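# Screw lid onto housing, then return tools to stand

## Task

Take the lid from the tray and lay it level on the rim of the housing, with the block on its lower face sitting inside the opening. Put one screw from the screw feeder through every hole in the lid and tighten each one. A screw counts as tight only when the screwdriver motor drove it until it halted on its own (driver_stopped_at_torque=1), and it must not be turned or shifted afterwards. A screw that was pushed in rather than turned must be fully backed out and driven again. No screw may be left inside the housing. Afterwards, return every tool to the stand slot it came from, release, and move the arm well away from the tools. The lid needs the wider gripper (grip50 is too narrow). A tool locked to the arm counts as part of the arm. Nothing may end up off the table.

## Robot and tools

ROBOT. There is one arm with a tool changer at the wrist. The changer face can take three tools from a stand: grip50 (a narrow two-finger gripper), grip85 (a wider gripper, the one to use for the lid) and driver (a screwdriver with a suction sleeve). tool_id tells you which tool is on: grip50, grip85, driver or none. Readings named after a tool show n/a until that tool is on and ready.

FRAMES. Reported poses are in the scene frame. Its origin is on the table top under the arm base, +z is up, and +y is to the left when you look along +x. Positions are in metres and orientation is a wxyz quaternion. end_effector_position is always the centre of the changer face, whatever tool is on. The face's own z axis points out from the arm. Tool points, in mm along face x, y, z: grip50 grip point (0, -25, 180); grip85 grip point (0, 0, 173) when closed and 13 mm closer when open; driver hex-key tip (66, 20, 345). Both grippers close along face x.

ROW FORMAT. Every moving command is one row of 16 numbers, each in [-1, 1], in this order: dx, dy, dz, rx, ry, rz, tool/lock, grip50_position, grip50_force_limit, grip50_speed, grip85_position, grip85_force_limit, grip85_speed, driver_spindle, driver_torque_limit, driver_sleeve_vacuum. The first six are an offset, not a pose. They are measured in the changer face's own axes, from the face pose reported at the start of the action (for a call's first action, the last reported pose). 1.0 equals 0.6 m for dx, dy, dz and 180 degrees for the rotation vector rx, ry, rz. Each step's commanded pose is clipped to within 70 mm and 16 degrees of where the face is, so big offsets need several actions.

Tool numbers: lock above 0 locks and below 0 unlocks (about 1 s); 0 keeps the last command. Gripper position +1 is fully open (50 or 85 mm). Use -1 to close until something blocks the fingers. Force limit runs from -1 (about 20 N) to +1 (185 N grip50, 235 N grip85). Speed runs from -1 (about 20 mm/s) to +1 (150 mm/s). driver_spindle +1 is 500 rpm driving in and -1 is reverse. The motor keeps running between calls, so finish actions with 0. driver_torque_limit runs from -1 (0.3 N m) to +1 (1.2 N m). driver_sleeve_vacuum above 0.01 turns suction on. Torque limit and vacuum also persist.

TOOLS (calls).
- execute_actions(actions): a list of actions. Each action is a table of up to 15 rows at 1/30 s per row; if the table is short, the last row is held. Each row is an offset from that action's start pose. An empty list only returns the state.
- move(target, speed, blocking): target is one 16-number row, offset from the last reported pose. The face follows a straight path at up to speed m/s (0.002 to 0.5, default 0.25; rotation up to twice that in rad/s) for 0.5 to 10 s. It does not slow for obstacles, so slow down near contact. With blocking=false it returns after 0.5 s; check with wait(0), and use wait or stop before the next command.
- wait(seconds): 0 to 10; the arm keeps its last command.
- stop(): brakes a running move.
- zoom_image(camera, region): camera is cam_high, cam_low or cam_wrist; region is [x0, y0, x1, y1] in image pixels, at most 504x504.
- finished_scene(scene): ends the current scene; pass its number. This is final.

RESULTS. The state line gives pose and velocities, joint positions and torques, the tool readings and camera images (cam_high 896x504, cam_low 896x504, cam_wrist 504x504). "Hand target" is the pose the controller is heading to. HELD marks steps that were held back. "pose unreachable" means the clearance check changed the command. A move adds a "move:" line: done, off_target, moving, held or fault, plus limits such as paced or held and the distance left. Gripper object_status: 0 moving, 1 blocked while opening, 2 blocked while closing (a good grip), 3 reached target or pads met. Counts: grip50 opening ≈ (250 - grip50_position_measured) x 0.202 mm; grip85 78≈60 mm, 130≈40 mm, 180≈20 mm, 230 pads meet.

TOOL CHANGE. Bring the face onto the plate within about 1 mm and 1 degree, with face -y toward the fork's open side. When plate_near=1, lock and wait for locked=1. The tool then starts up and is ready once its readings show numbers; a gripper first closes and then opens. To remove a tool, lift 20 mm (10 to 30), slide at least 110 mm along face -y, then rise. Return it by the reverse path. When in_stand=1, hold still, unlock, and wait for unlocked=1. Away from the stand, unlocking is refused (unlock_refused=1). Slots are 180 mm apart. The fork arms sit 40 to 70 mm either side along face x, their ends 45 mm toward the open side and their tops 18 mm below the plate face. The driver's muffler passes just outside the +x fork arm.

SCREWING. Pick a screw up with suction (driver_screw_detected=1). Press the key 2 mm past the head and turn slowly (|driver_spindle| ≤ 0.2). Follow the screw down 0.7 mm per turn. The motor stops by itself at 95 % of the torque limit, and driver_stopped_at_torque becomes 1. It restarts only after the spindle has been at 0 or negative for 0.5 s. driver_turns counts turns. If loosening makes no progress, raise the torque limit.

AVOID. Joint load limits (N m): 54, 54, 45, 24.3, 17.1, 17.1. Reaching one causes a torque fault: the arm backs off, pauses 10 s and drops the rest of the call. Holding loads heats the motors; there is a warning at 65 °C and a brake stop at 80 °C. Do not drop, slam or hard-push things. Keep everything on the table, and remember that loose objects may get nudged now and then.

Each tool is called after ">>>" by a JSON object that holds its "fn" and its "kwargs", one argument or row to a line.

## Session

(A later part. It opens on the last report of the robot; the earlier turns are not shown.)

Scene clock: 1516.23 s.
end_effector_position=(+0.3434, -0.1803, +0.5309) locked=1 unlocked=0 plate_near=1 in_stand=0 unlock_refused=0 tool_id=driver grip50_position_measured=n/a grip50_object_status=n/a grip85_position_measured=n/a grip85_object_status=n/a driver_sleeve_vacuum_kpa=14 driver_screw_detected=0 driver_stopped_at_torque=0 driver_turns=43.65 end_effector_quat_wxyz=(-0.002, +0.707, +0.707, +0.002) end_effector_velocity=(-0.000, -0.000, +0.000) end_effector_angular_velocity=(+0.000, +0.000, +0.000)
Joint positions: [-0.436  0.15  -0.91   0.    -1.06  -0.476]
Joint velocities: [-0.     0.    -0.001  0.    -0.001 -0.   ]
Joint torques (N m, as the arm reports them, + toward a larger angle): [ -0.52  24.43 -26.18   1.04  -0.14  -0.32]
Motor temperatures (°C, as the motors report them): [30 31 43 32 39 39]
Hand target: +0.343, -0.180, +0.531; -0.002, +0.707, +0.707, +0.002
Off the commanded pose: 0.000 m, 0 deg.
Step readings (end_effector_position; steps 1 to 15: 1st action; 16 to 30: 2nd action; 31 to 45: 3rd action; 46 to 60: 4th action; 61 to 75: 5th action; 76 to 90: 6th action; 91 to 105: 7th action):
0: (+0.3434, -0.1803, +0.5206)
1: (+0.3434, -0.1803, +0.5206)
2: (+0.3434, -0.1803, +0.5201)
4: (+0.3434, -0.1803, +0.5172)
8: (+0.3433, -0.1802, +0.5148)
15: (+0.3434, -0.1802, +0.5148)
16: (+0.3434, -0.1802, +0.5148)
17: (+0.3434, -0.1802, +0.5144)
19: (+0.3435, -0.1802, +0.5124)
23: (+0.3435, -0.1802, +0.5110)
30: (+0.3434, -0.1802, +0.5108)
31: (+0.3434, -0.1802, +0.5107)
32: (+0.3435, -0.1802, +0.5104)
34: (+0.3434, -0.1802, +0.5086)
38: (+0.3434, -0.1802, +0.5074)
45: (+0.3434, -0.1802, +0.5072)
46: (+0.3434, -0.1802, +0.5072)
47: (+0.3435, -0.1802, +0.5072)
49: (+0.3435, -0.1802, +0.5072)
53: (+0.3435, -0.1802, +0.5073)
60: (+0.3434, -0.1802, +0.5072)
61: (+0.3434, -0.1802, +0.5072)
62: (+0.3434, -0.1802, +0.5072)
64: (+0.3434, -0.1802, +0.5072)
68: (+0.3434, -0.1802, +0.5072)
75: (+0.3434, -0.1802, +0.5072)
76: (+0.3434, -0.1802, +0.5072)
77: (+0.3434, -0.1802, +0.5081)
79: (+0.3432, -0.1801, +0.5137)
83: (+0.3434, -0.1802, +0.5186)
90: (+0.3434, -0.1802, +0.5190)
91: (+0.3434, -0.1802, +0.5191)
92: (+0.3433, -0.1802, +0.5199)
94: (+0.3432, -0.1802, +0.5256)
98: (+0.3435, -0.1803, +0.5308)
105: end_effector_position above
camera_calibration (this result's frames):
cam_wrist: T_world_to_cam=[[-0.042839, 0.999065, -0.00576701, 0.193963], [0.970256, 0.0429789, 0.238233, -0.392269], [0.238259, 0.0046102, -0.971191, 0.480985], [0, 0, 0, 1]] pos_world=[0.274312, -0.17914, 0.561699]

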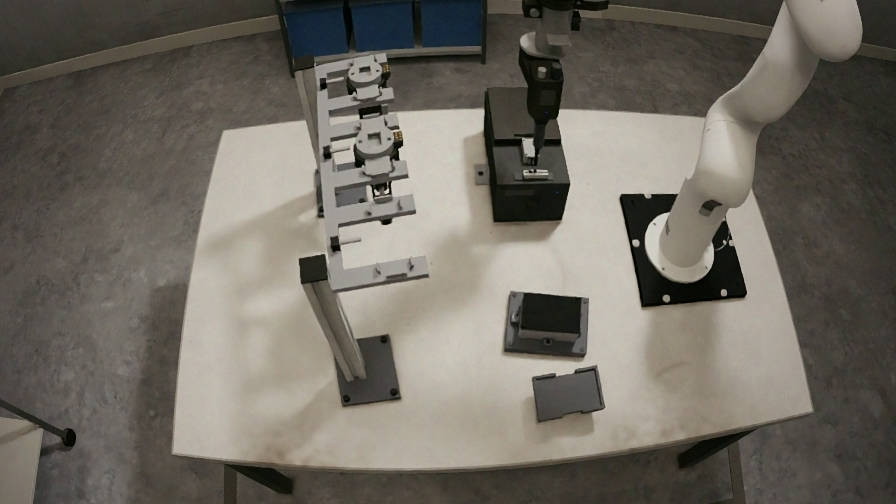

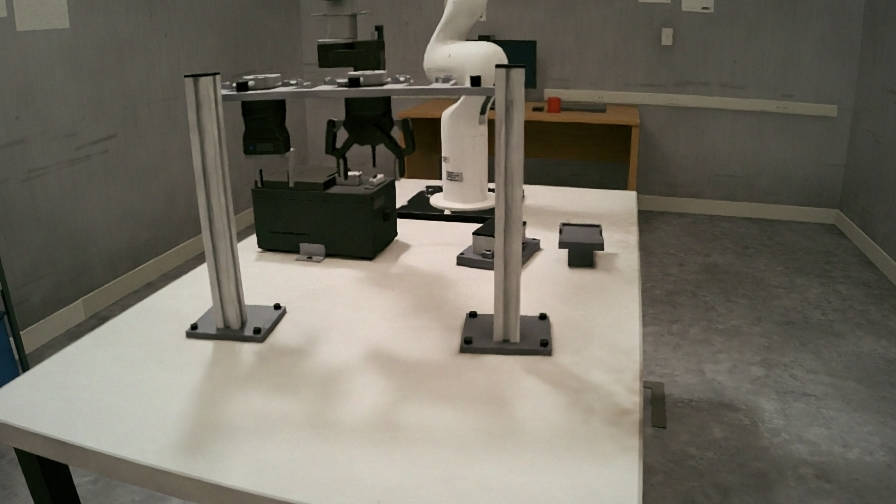

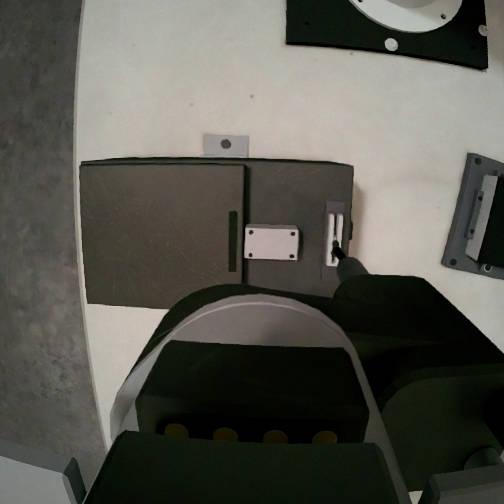

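Missed. Lift and look.

>>> {"fn": "move", "kwargs": {
  "target": [0.02,0,-0.02,0,0,0,0,0,0,0,0,0,0,0,-0.3,1],
  "speed": 0.05
}}

>>> {"fn": "zoom_image", "kwargs": {
  "camera": "cam_wrist",
  "region": [300,200,360,270]
}}

Scene clock: 1522.40 s.
end_effector_position=(+0.3434, -0.1684, +0.5429) locked=1 unlocked=0 plate_near=1 in_stand=0 unlock_refused=0 tool_id=driver grip50_position_measured=n/a grip50_object_status=n/a grip85_position_measured=n/a grip85_object_status=n/a driver_sleeve_vacuum_kpa=14 driver_screw_detected=0 driver_stopped_at_torque=0 driver_turns=43.65 end_effector_quat_wxyz=(-0.002, +0.707, +0.707, +0.002) end_effector_velocity=(+0.000, +0.001, +0.000) end_effector_angular_velocity=(-0.000, +0.000, -0.000)
Joint positions: [-0.408  0.169 -0.92   0.    -1.089 -0.448]
Joint velocities: [ 0.002  0.    -0.    -0.    -0.001  0.002]
Joint torques (N m, as the arm reports them, + toward a larger angle): [ -1.58  22.79 -26.32   1.     0.02  -0.3 ]
Motor temperatures (°C, as the motors report them): [30 31 43 32 39 39]
Hand target: +0.343, -0.168, +0.543; -0.002, +0.707, +0.707, +0.002
Off the commanded pose: 0.000 m, 0 deg.
move: done
camera_calibration (this result's frames):
cam_wrist: T_world_to_cam=[[-0.0428895, 0.999064, -0.00567261, 0.182124], [0.970267, 0.0430057, 0.238185, -0.395627], [0.238206, 0.00471168, -0.971203, 0.492598], [0, 0, 0, 1]] pos_world=[0.274336, -0.167261, 0.573679]

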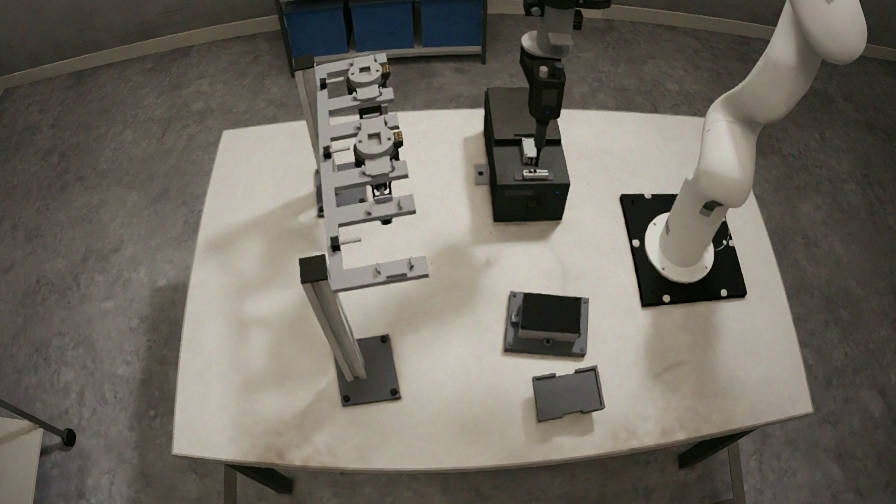

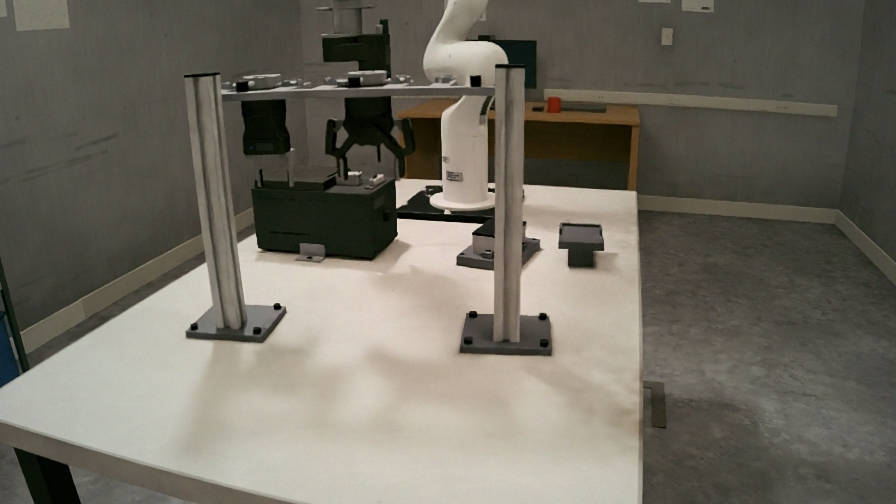

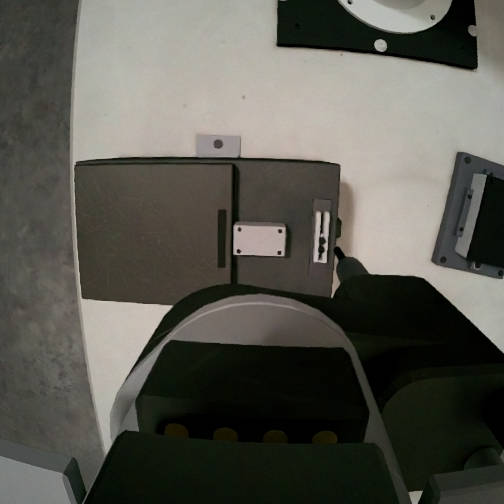

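Region (300, 200, 360, 270) of cam_wrist's 504x504 image, scaled by 7.200, with more detail than that image has; it fills the left 432 columns of this view, and the rest is white.

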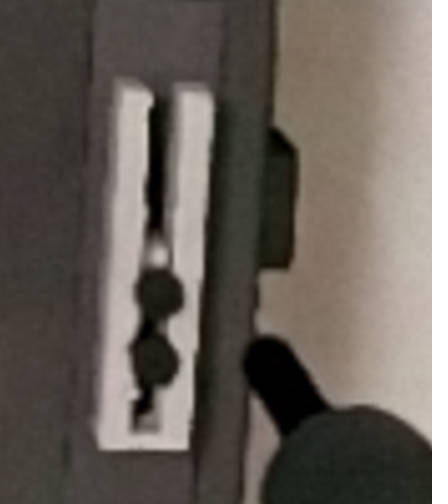

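>>> {"fn": "move", "kwargs": {
  "target": [-0.0185,-0.004,0.025,0,0,0,0,0,0,0,0,0,0,0,-0.3,1],
  "speed": 0.05
}}

>>> {"fn": "zoom_image", "kwargs": {
  "camera": "cam_wrist",
  "region": [310,220,360,270]
}}

Scene clock: 1587.03 s.
end_effector_position=(+0.3410, -0.1794, +0.5279) locked=1 unlocked=0 plate_near=1 in_stand=0 unlock_refused=0 tool_id=driver grip50_position_measured=n/a grip50_object_status=n/a grip85_position_measured=n/a grip85_object_status=n/a driver_sleeve_vacuum_kpa=14 driver_screw_detected=0 driver_stopped_at_torque=0 driver_turns=43.65 end_effector_quat_wxyz=(-0.002, +0.707, +0.707, +0.002) end_effector_velocity=(+0.000, -0.000, -0.000) end_effector_angular_velocity=(-0.000, -0.002, +0.001)
Joint positions: [-0.437  0.155 -0.899  0.    -1.054 -0.477]
Joint velocities: [-0.    -0.001  0.     0.001  0.002 -0.001]
Joint torques (N m, as the arm reports them, + toward a larger angle): [ -2.65  24.82 -26.05   1.11  -0.07  -0.23]
Motor temperatures (°C, as the motors report them): [30 31 43 32 39 39]
Hand target: +0.341, -0.179, +0.528; -0.002, +0.707, +0.707, +0.002
Off the commanded pose: 0.000 m, 0 deg.
move: done
camera_calibration (this result's frames):
cam_wrist: T_world_to_cam=[[-0.0428418, 0.999065, -0.0058071, 0.192969], [0.97024, 0.0429908, 0.2383, -0.389312], [0.238327, 0.00457492, -0.971174, 0.478619], [0, 0, 0, 1]] pos_world=[0.271925, -0.178242, 0.558716]

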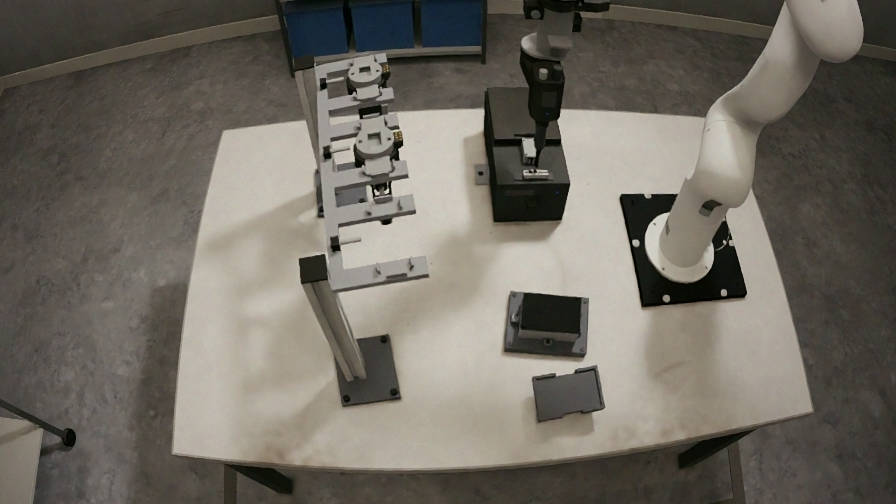

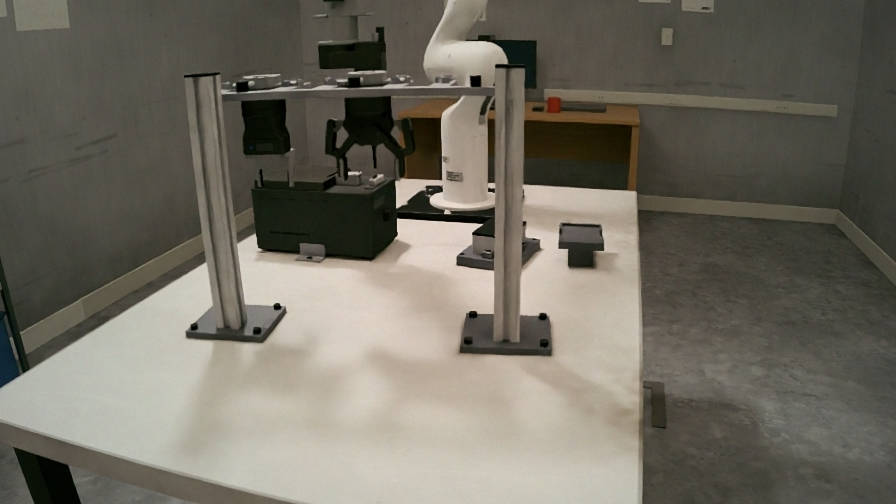

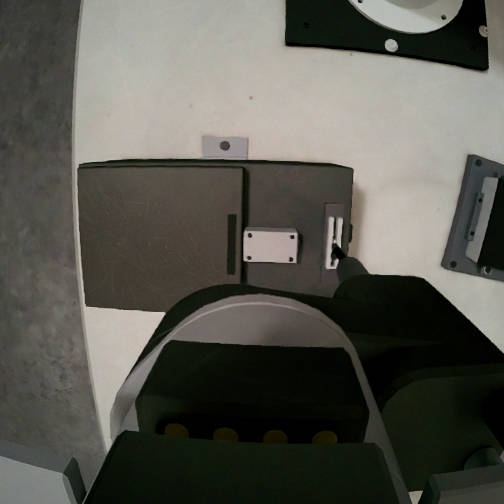

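Region (310, 220, 360, 270) of cam_wrist's 504x504 image, scaled by 10.080, with more detail than that image has.

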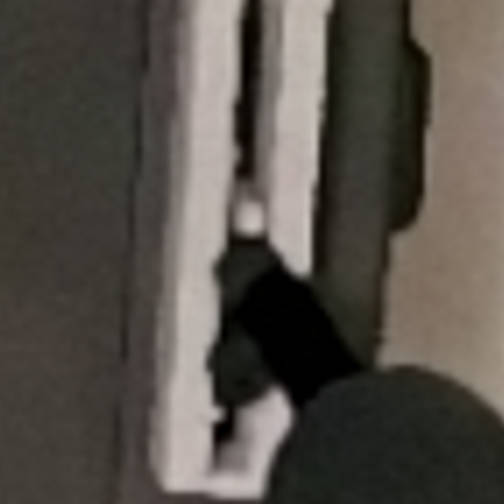

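>>> {"fn": "execute_actions", "kwargs": {
  "actions": [
    [[-0.001,0,0.015,0,0,0,0,0,0,0,0,0,0,0,-0.3,1]],
    [[0,0,0.008,0,0,0,0,0,0,0,0,0,0,0,-0.3,1]]
  ]
}}

Scene clock: 1598.23 s.
end_effector_position=(+0.3410, -0.1799, +0.5143) locked=1 unlocked=0 plate_near=1 in_stand=0 unlock_refused=0 tool_id=driver grip50_position_measured=n/a grip50_object_status=n/a grip85_position_measured=n/a grip85_object_status=n/a driver_sleeve_vacuum_kpa=14 driver_screw_detected=0 driver_stopped_at_torque=0 driver_turns=43.65 end_effector_quat_wxyz=(-0.002, +0.707, +0.707, +0.002) end_effector_velocity=(-0.000, +0.000, -0.001) end_effector_angular_velocity=(+0.000, +0.000, +0.001)
Joint positions: [-0.438  0.147 -0.875  0.    -1.022 -0.478]
Joint velocities: [ 0.001 -0.     0.002  0.     0.001 -0.   ]
Joint torques (N m, as the arm reports them, + toward a larger angle): [ -1.49  21.57 -24.93   0.52   0.16  -0.25]
Motor temperatures (°C, as the motors report them): [30 31 43 32 39 39]
Hand target: +0.341, -0.180, +0.514; -0.002, +0.707, +0.707, +0.002
Off the commanded pose: 0.000 m, 0 deg.
Step readings (end_effector_position; steps 1 to 15: 1st action; 16 to 30: 2nd action):
0: (+0.3410, -0.1794, +0.5278)
1: (+0.3410, -0.1794, +0.5278)
2: (+0.3410, -0.1795, +0.5271)
4: (+0.3411, -0.1798, +0.5228)
8: (+0.3408, -0.1798, +0.5190)
15: (+0.3410, -0.1799, +0.5190)
16: (+0.3410, -0.1799, +0.5190)
17: (+0.3410, -0.1799, +0.5185)
19: (+0.3410, -0.1799, +0.5162)
23: (+0.3410, -0.1799, +0.5145)
30: end_effector_position above
camera_calibration (this result's frames):
cam_wrist: T_world_to_cam=[[-0.0427905, 0.999066, -0.0059266, 0.193469], [0.970188, 0.0429685, 0.238514, -0.386155], [0.238546, 0.0044562, -0.971121, 0.465281], [0, 0, 0, 1]] pos_world=[0.27193, -0.178769, 0.545094]

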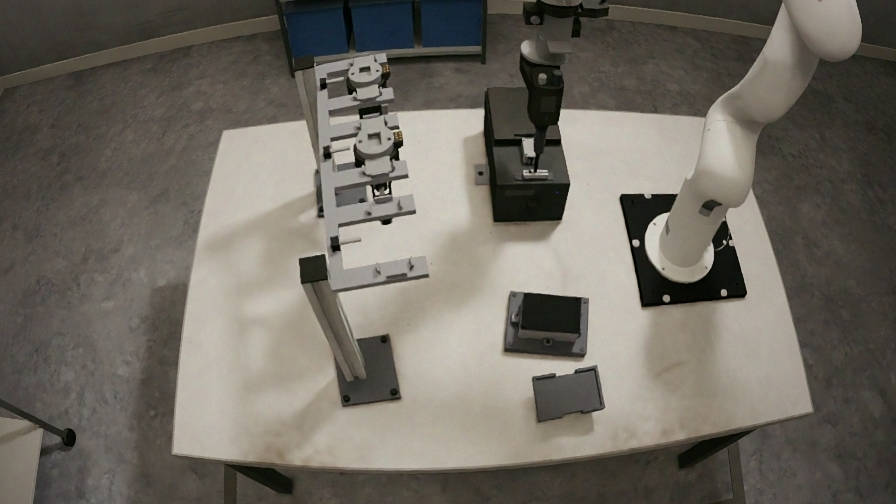

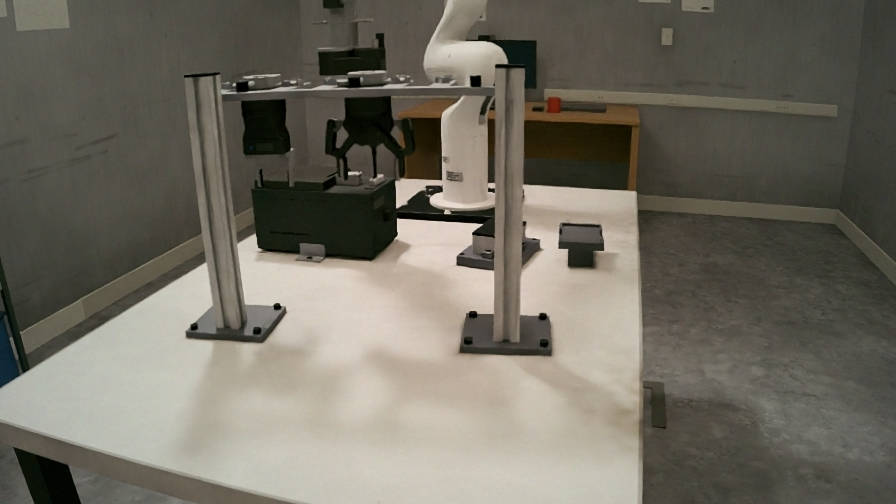

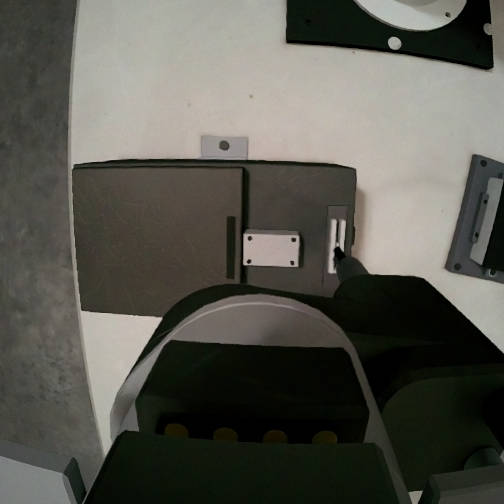

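>>> {"fn": "execute_actions", "kwargs": {
  "actions": [
    [[0,0,0.005,0,0,0,0,0,0,0,0,0,0,0.12,-0.3,1]],
    [[0,0,0.005,0,0,0,0,0,0,0,0,0,0,0.12,-0.3,1]],
    [[0,0,0,0,0,0,0,0,0,0,0,0,0,0,-0.3,1]]
  ]
}}

Scene clock: 1605.83 s.
end_effector_position=(+0.3410, -0.1799, +0.5084) locked=1 unlocked=0 plate_near=1 in_stand=0 unlock_refused=0 tool_id=driver grip50_position_measured=n/a grip50_object_status=n/a grip85_position_measured=n/a grip85_object_status=n/a driver_sleeve_vacuum_kpa=14 driver_screw_detected=0 driver_stopped_at_torque=0 driver_turns=44.64 end_effector_quat_wxyz=(-0.002, +0.707, +0.707, +0.003) end_effector_velocity=(+0.000, -0.000, -0.000) end_effector_angular_velocity=(-0.001, -0.002, -0.000)
Joint positions: [-0.438  0.144 -0.864  0.    -1.008 -0.478]
Joint velocities: [-0.    -0.     0.    -0.     0.003 -0.   ]
Joint torques (N m, as the arm reports them, + toward a larger angle): [ -2.66  20.77 -23.57   1.33  -0.07  -0.28]
Motor temperatures (°C, as the motors report them): [30 31 43 32 39 39]
Hand target: +0.341, -0.180, +0.508; -0.002, +0.707, +0.707, +0.003
Off the commanded pose: 0.000 m, 0 deg.
Step readings (end_effector_position; steps 1 to 15: 1st action; 16 to 30: 2nd action; 31 to 45: 3rd action):
0: (+0.3410, -0.1799, +0.5142)
1: (+0.3410, -0.1799, +0.5142)
2: (+0.3410, -0.1799, +0.5139)
4: (+0.3410, -0.1799, +0.5125)
8: (+0.3410, -0.1799, +0.5115)
15: (+0.3410, -0.1799, +0.5114)
16: (+0.3410, -0.1799, +0.5113)
17: (+0.3410, -0.1799, +0.5110)
19: (+0.3410, -0.1799, +0.5096)
23: (+0.3410, -0.1799, +0.5085)
30: (+0.3410, -0.1799, +0.5084)
31: (+0.3410, -0.1799, +0.5084)
32: (+0.3410, -0.1799, +0.5084)
34: (+0.3410, -0.1799, +0.5084)
38: (+0.3410, -0.1799, +0.5084)
45: end_effector_position above
camera_calibration (this result's frames):
cam_wrist: T_world_to_cam=[[-0.0427605, 0.999067, -0.00609277, 0.193506], [0.970132, 0.0429781, 0.238739, -0.38487], [0.238778, 0.00429781, -0.971065, 0.459424], [0, 0, 0, 1]] pos_world=[0.271949, -0.178759, 0.539193]

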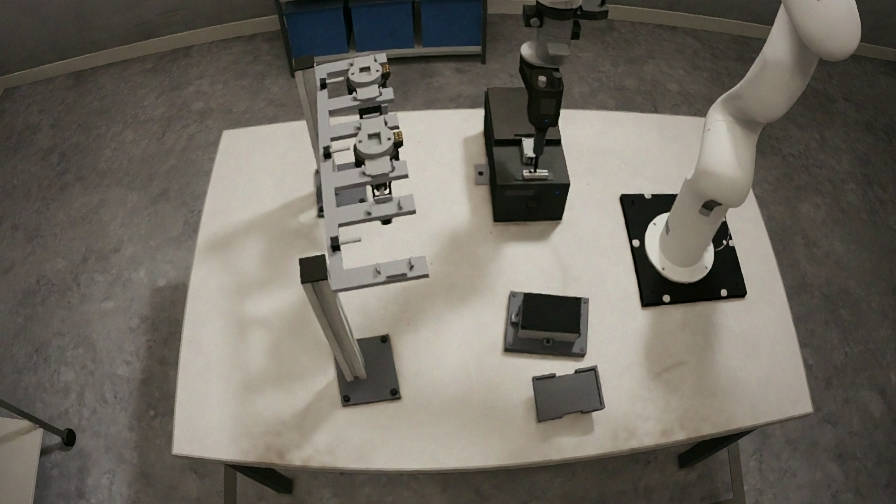

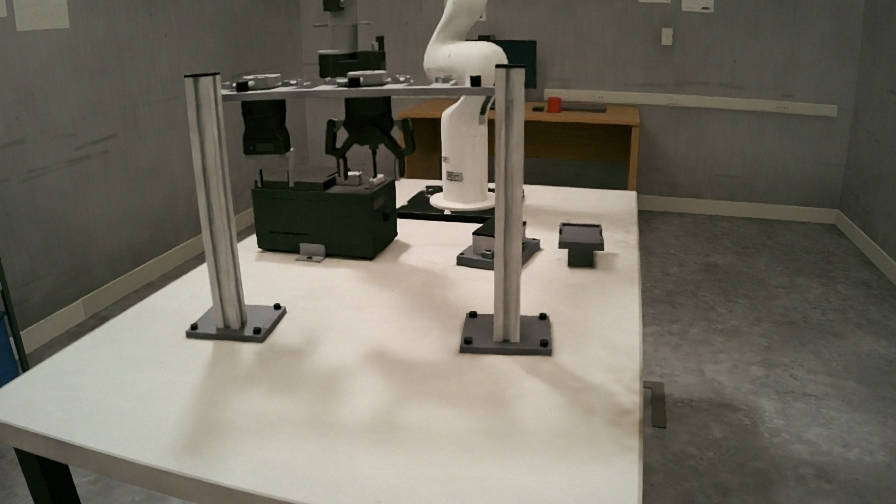

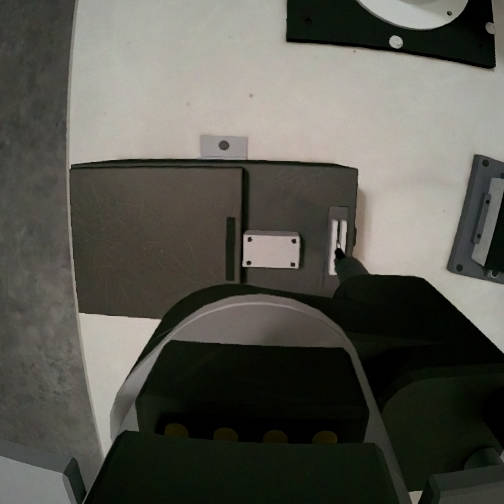

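>>> {"fn": "execute_actions", "kwargs": {
  "actions": [
    [[0,0,-0.015,0,0,0,0,0,0,0,0,0,0,0,-0.3,1]],
    [[0,0,-0.02,0,0,0,0,0,0,0,0,0,0,0,-0.3,1]]
  ]
}}

>>> {"fn": "zoom_image", "kwargs": {
  "camera": "cam_wrist",
  "region": [310,220,360,270]
}}

Scene clock: 1612.13 s.
end_effector_position=(+0.3410, -0.1800, +0.5291) locked=1 unlocked=0 plate_near=1 in_stand=0 unlock_refused=0 tool_id=driver grip50_position_measured=n/a grip50_object_status=n/a grip85_position_measured=n/a grip85_object_status=n/a driver_sleeve_vacuum_kpa=14 driver_screw_detected=0 driver_stopped_at_torque=0 driver_turns=44.64 end_effector_quat_wxyz=(-0.002, +0.707, +0.707, +0.002) end_effector_velocity=(-0.000, -0.000, +0.001) end_effector_angular_velocity=(-0.000, -0.000, -0.000)
Joint positions: [-0.438  0.155 -0.901  0.    -1.057 -0.478]
Joint velocities: [-0.     0.001 -0.002 -0.    -0.002  0.   ]
Joint torques (N m, as the arm reports them, + toward a larger angle): [ -1.66  24.39 -26.48   1.1   -0.03  -0.32]
Motor temperatures (°C, as the motors report them): [30 31 43 32 39 39]
Hand target: +0.341, -0.180, +0.529; -0.002, +0.707, +0.707, +0.002
Off the commanded pose: 0.000 m, 0 deg.
Step readings (end_effector_position; steps 1 to 15: 1st action; 16 to 30: 2nd action):
0: (+0.3410, -0.1799, +0.5084)
1: (+0.3410, -0.1799, +0.5084)
2: (+0.3410, -0.1799, +0.5091)
4: (+0.3409, -0.1798, +0.5134)
8: (+0.3410, -0.1799, +0.5168)
15: (+0.3410, -0.1799, +0.5172)
16: (+0.3410, -0.1799, +0.5173)
17: (+0.3409, -0.1799, +0.5181)
19: (+0.3408, -0.1799, +0.5238)
23: (+0.3411, -0.1800, +0.5291)
30: end_effector_position above
camera_calibration (this result's frames):
cam_wrist: T_world_to_cam=[[-0.0428614, 0.999064, -0.00577814, 0.193566], [0.970255, 0.0430033, 0.238236, -0.389527], [0.238261, 0.00460485, -0.97119, 0.479819], [0, 0, 0, 1]] pos_world=[0.271915, -0.178844, 0.559913]

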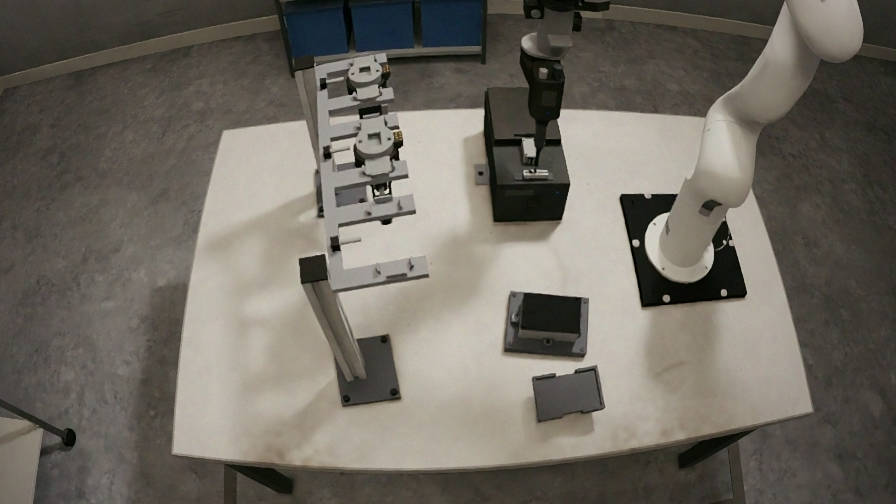

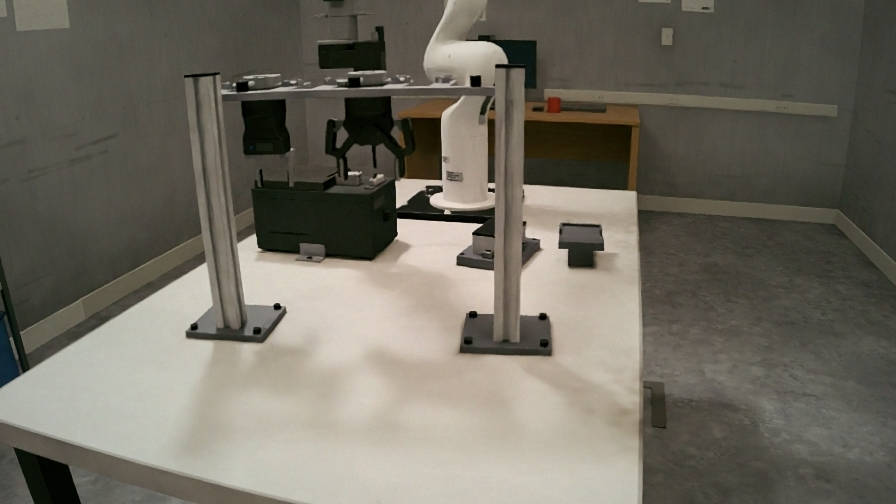

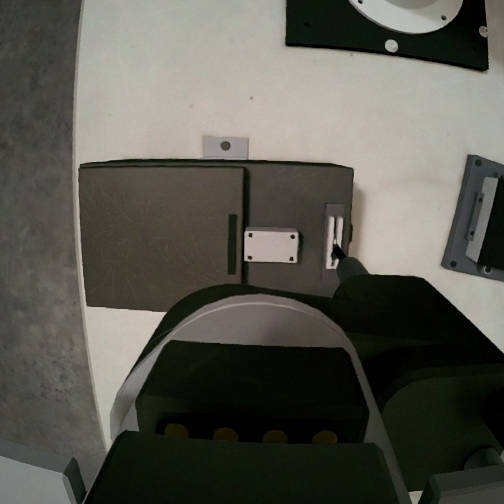

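Region (310, 220, 360, 270) of cam_wrist's 504x504 image, scaled by 10.080, with more detail than that image has.

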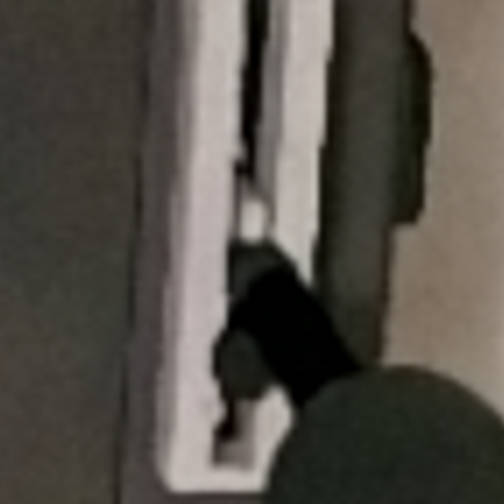

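>>> {"fn": "move", "kwargs": {
  "target": [0.0133,0,0,0,0,0,0,0,0,0,0,0,0,0,-0.3,1],
  "speed": 0.05
}}

>>> {"fn": "zoom_image", "kwargs": {
  "camera": "cam_wrist",
  "region": [310,225,350,265]
}}

Scene clock: 1635.93 s.
end_effector_position=(+0.3410, -0.1721, +0.5292) locked=1 unlocked=0 plate_near=1 in_stand=0 unlock_refused=0 tool_id=driver grip50_position_measured=n/a grip50_object_status=n/a grip85_position_measured=n/a grip85_object_status=n/a driver_sleeve_vacuum_kpa=14 driver_screw_detected=0 driver_stopped_at_torque=0 driver_turns=44.64 end_effector_quat_wxyz=(-0.002, +0.707, +0.707, +0.002) end_effector_velocity=(-0.000, +0.001, -0.000) end_effector_angular_velocity=(+0.000, +0.000, -0.001)
Joint positions: [-0.42   0.164 -0.893  0.    -1.058 -0.46 ]
Joint velocities: [ 0.002  0.002  0.001  0.    -0.     0.004]
Joint torques (N m, as the arm reports them, + toward a larger angle): [ -1.77  23.33 -25.8    0.83  -0.06  -0.24]
Motor temperatures (°C, as the motors report them): [30 31 43 32 39 39]
Hand target: +0.341, -0.172, +0.529; -0.002, +0.707, +0.707, +0.002
Off the commanded pose: 0.000 m, 0 deg.
move: done
camera_calibration (this result's frames):
cam_wrist: T_world_to_cam=[[-0.0428938, 0.999063, -0.00573501, 0.185658], [0.970253, 0.0430245, 0.238239, -0.389888], [0.238263, 0.00465457, -0.97119, 0.479834], [0, 0, 0, 1]] pos_world=[0.271927, -0.170943, 0.559961]

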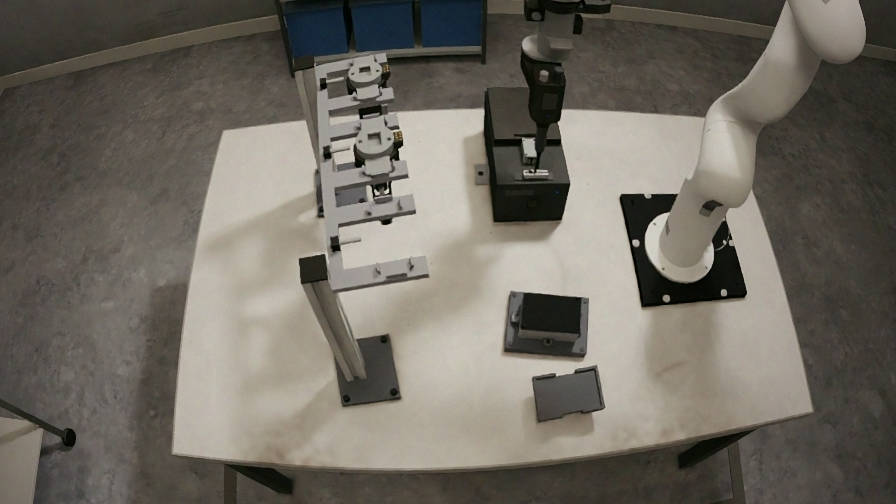

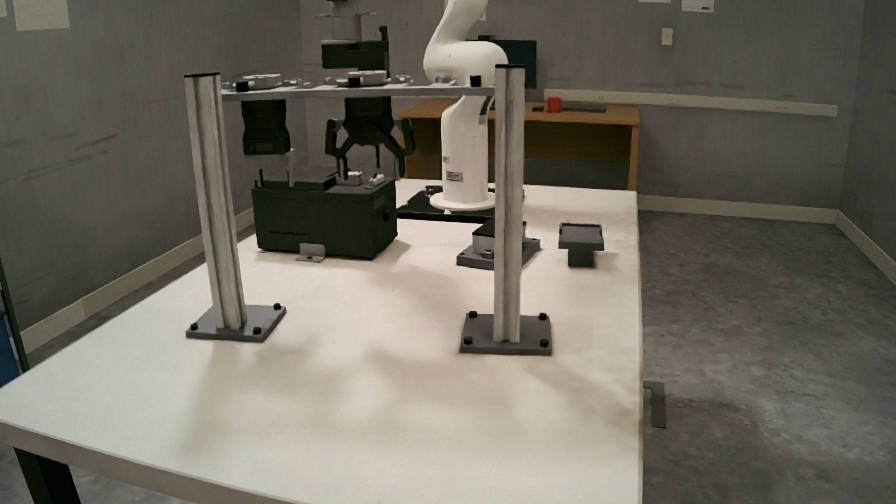

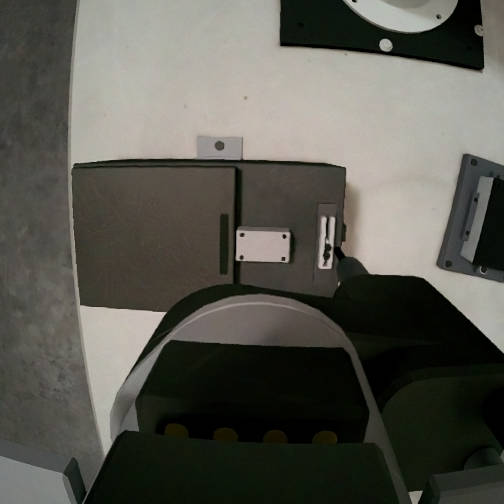

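Region (310, 225, 350, 265) of cam_wrist's 504x504 image, scaled by 12.600, with more detail than that image has.

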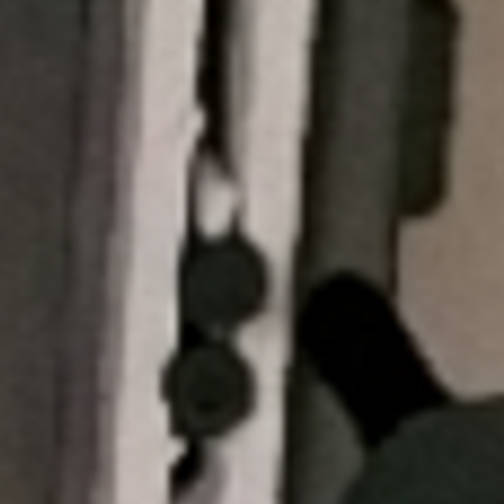

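>>> {"fn": "execute_actions", "kwargs": {
  "actions": [
    [[-0.0125,0.0012,0,0,0,0,0,0,0,0,0,0,0,0,-0.3,1]],
    [[0,0,0.015,0,0,0,0,0,0,0,0,0,0,0,-0.3,1]],
    [[0,0,0.007,0,0,0,0,0,0,0,0,0,0,0,-0.3,1]],
    [[0,0,0.004,0,0,0,0,0,0,0,0,0,0,0.1,-0.3,1]],
    [[0,0,0.004,0,0,0,0,0,0,0,0,0,0,0.1,-0.3,1]],
    [[0,0,0,0,0,0,0,0,0,0,0,0,0,0,-0.3,1]]
  ]
}}

Scene clock: 1654.07 s.
end_effector_position=(+0.3417, -0.1794, +0.5113) locked=1 unlocked=0 plate_near=1 in_stand=0 unlock_refused=0 tool_id=driver grip50_position_measured=n/a grip50_object_status=n/a grip85_position_measured=n/a grip85_object_status=n/a driver_sleeve_vacuum_kpa=39 driver_screw_detected=1 driver_stopped_at_torque=0 driver_turns=45.46 end_effector_quat_wxyz=(-0.002, +0.707, +0.707, +0.003) end_effector_velocity=(-0.000, +0.000, +0.000) end_effector_angular_velocity=(+0.001, +0.000, -0.000)
Joint positions: [-0.437  0.144 -0.871  0.    -1.015 -0.476]
Joint velocities: [ 0.001  0.     0.     0.    -0.001  0.   ]
Joint torques (N m, as the arm reports them, + toward a larger angle): [ -2.96  21.73 -24.15   0.07   0.04  -0.24]
Motor temperatures (°C, as the motors report them): [30 31 43 32 39 39]
Hand target: +0.342, -0.179, +0.511; -0.002, +0.707, +0.707, +0.003
Off the commanded pose: 0.000 m, 0 deg.
Step readings (end_effector_position; steps 1 to 15: 1st action; 16 to 30: 2nd action; 31 to 45: 3rd action; 46 to 60: 4th action; 61 to 75: 5th action; 76 to 90: 6th action):
0: (+0.3410, -0.1720, +0.5291)
1: (+0.3410, -0.1720, +0.5291)
2: (+0.3410, -0.1728, +0.5292)
4: (+0.3414, -0.1765, +0.5291)
8: (+0.3417, -0.1793, +0.5291)
15: (+0.3417, -0.1795, +0.5291)
16: (+0.3417, -0.1795, +0.5291)
17: (+0.3417, -0.1796, +0.5284)
19: (+0.3418, -0.1795, +0.5240)
23: (+0.3415, -0.1794, +0.5202)
30: (+0.3417, -0.1795, +0.5202)
31: (+0.3417, -0.1795, +0.5202)
32: (+0.3417, -0.1795, +0.5198)
34: (+0.3417, -0.1795, +0.5177)
38: (+0.3416, -0.1794, +0.5161)
45: (+0.3417, -0.1795, +0.5160)
46: (+0.3417, -0.1795, +0.5160)
47: (+0.3417, -0.1795, +0.5158)
49: (+0.3417, -0.1795, +0.5146)
53: (+0.3417, -0.1794, +0.5137)
60: (+0.3417, -0.1795, +0.5137)
61: (+0.3417, -0.1795, +0.5137)
62: (+0.3417, -0.1795, +0.5134)
64: (+0.3417, -0.1794, +0.5124)
68: (+0.3417, -0.1794, +0.5115)
75: (+0.3417, -0.1794, +0.5113)
76: (+0.3417, -0.1794, +0.5113)
77: (+0.3417, -0.1794, +0.5113)
79: (+0.3417, -0.1794, +0.5113)
83: (+0.3417, -0.1794, +0.5113)
90: end_effector_position above
camera_calibration (this result's frames):
cam_wrist: T_world_to_cam=[[-0.0428104, 0.999066, -0.00586512, 0.192987], [0.970164, 0.0429727, 0.238611, -0.386218], [0.23864, 0.00452491, -0.971097, 0.462189], [0, 0, 0, 1]] pos_world=[0.27266, -0.178301, 0.542118]

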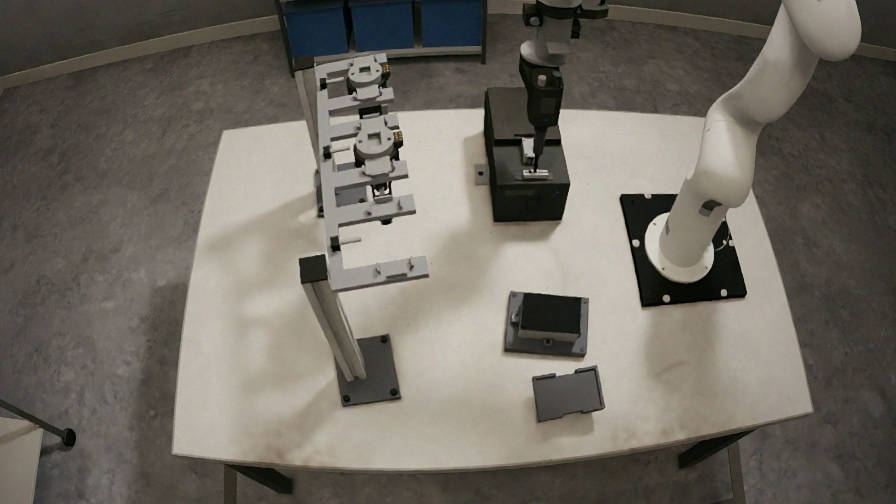

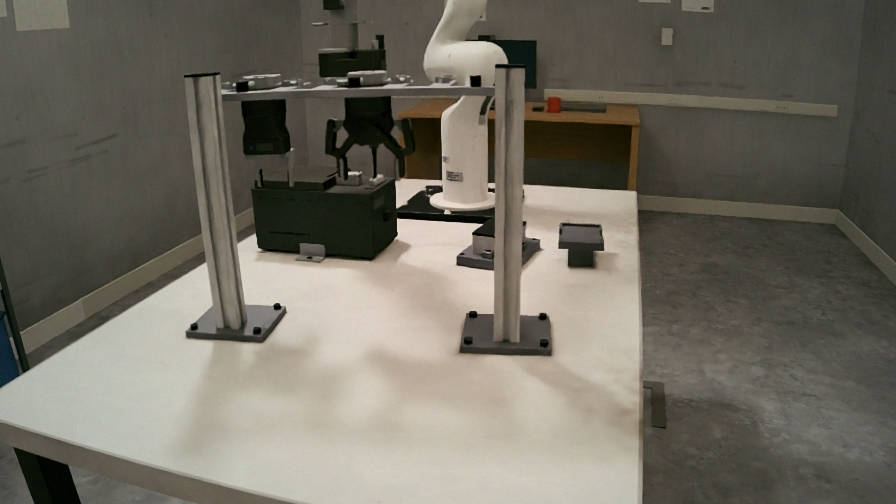

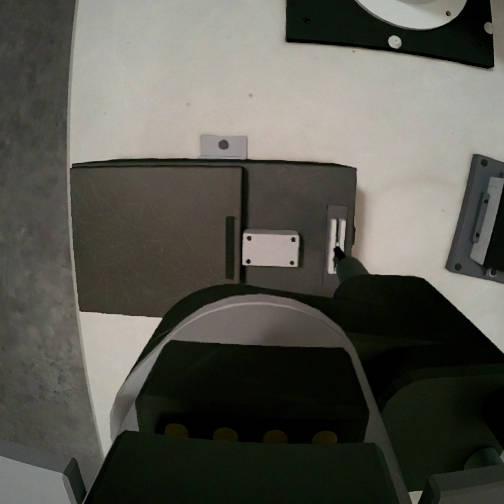

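Screw detected. Lift straight.

>>> {"fn": "move", "kwargs": {
  "target": [0,0,-0.08,0,0,0,0,0,0,0,0,0,0,0,-0.3,1],
  "speed": 0.06
}}

Scene clock: 1657.70 s.
end_effector_position=(+0.3417, -0.1797, +0.5591) locked=1 unlocked=0 plate_near=1 in_stand=0 unlock_refused=0 tool_id=driver grip50_position_measured=n/a grip50_object_status=n/a grip85_position_measured=n/a grip85_object_status=n/a driver_sleeve_vacuum_kpa=39 driver_screw_detected=1 driver_stopped_at_torque=0 driver_turns=45.46 end_effector_quat_wxyz=(-0.002, +0.707, +0.707, +0.003) end_effector_velocity=(+0.000, -0.000, +0.001) end_effector_angular_velocity=(+0.001, +0.002, -0.000)
Joint positions: [-0.436  0.165 -0.96   0.    -1.125 -0.476]
Joint velocities: [-0.    -0.001 -0.003  0.    -0.004  0.   ]
Joint torques (N m, as the arm reports them, + toward a larger angle): [ -0.81  24.04 -26.04   1.26  -0.09  -0.41]
Motor temperatures (°C, as the motors report them): [30 31 43 32 39 39]
Hand target: +0.342, -0.180, +0.559; -0.002, +0.707, +0.707, +0.003
Off the commanded pose: 0.000 m, 0 deg.
move: done
camera_calibration (this result's frames):
cam_wrist: T_world_to_cam=[[-0.0429838, 0.99906, -0.0056505, 0.193431], [0.97021, 0.0430909, 0.238404, -0.397488], [0.238423, 0.00476532, -0.97115, 0.508746], [0, 0, 0, 1]] pos_world=[0.272665, -0.178546, 0.589924]

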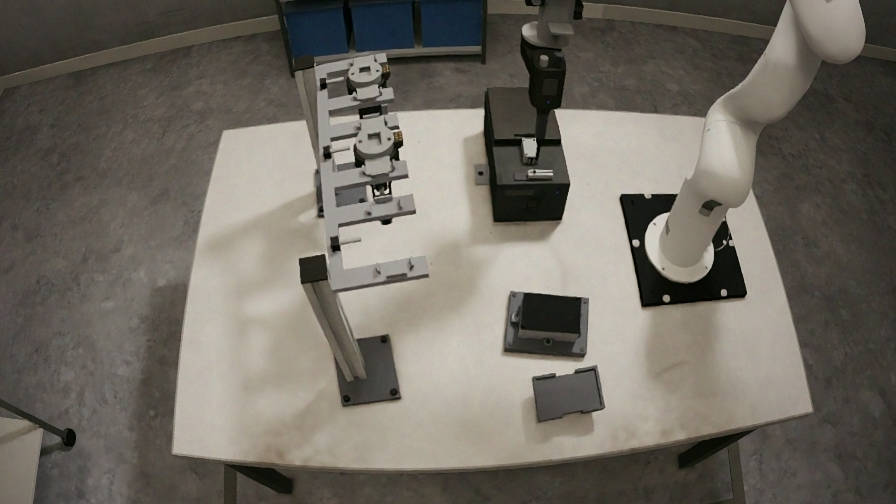

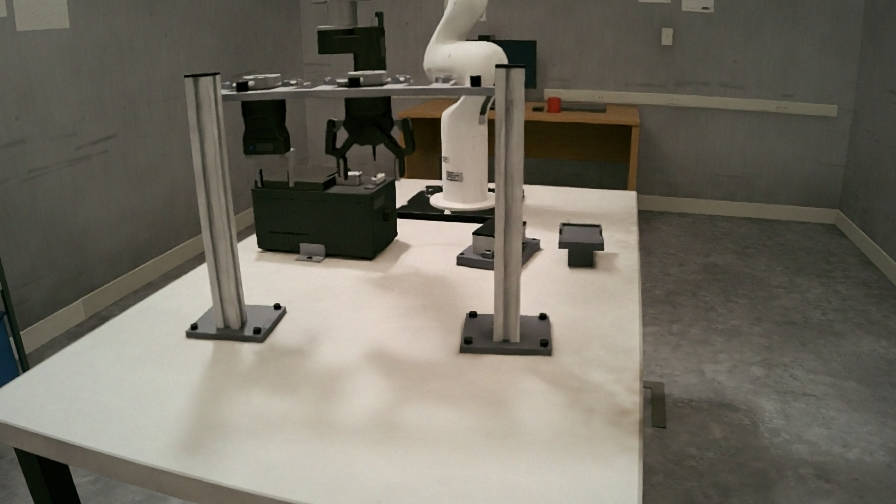

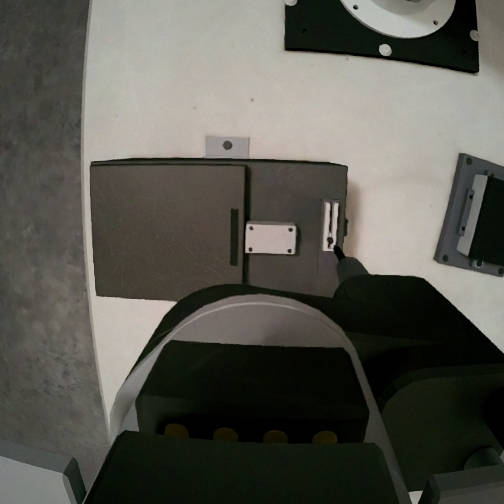

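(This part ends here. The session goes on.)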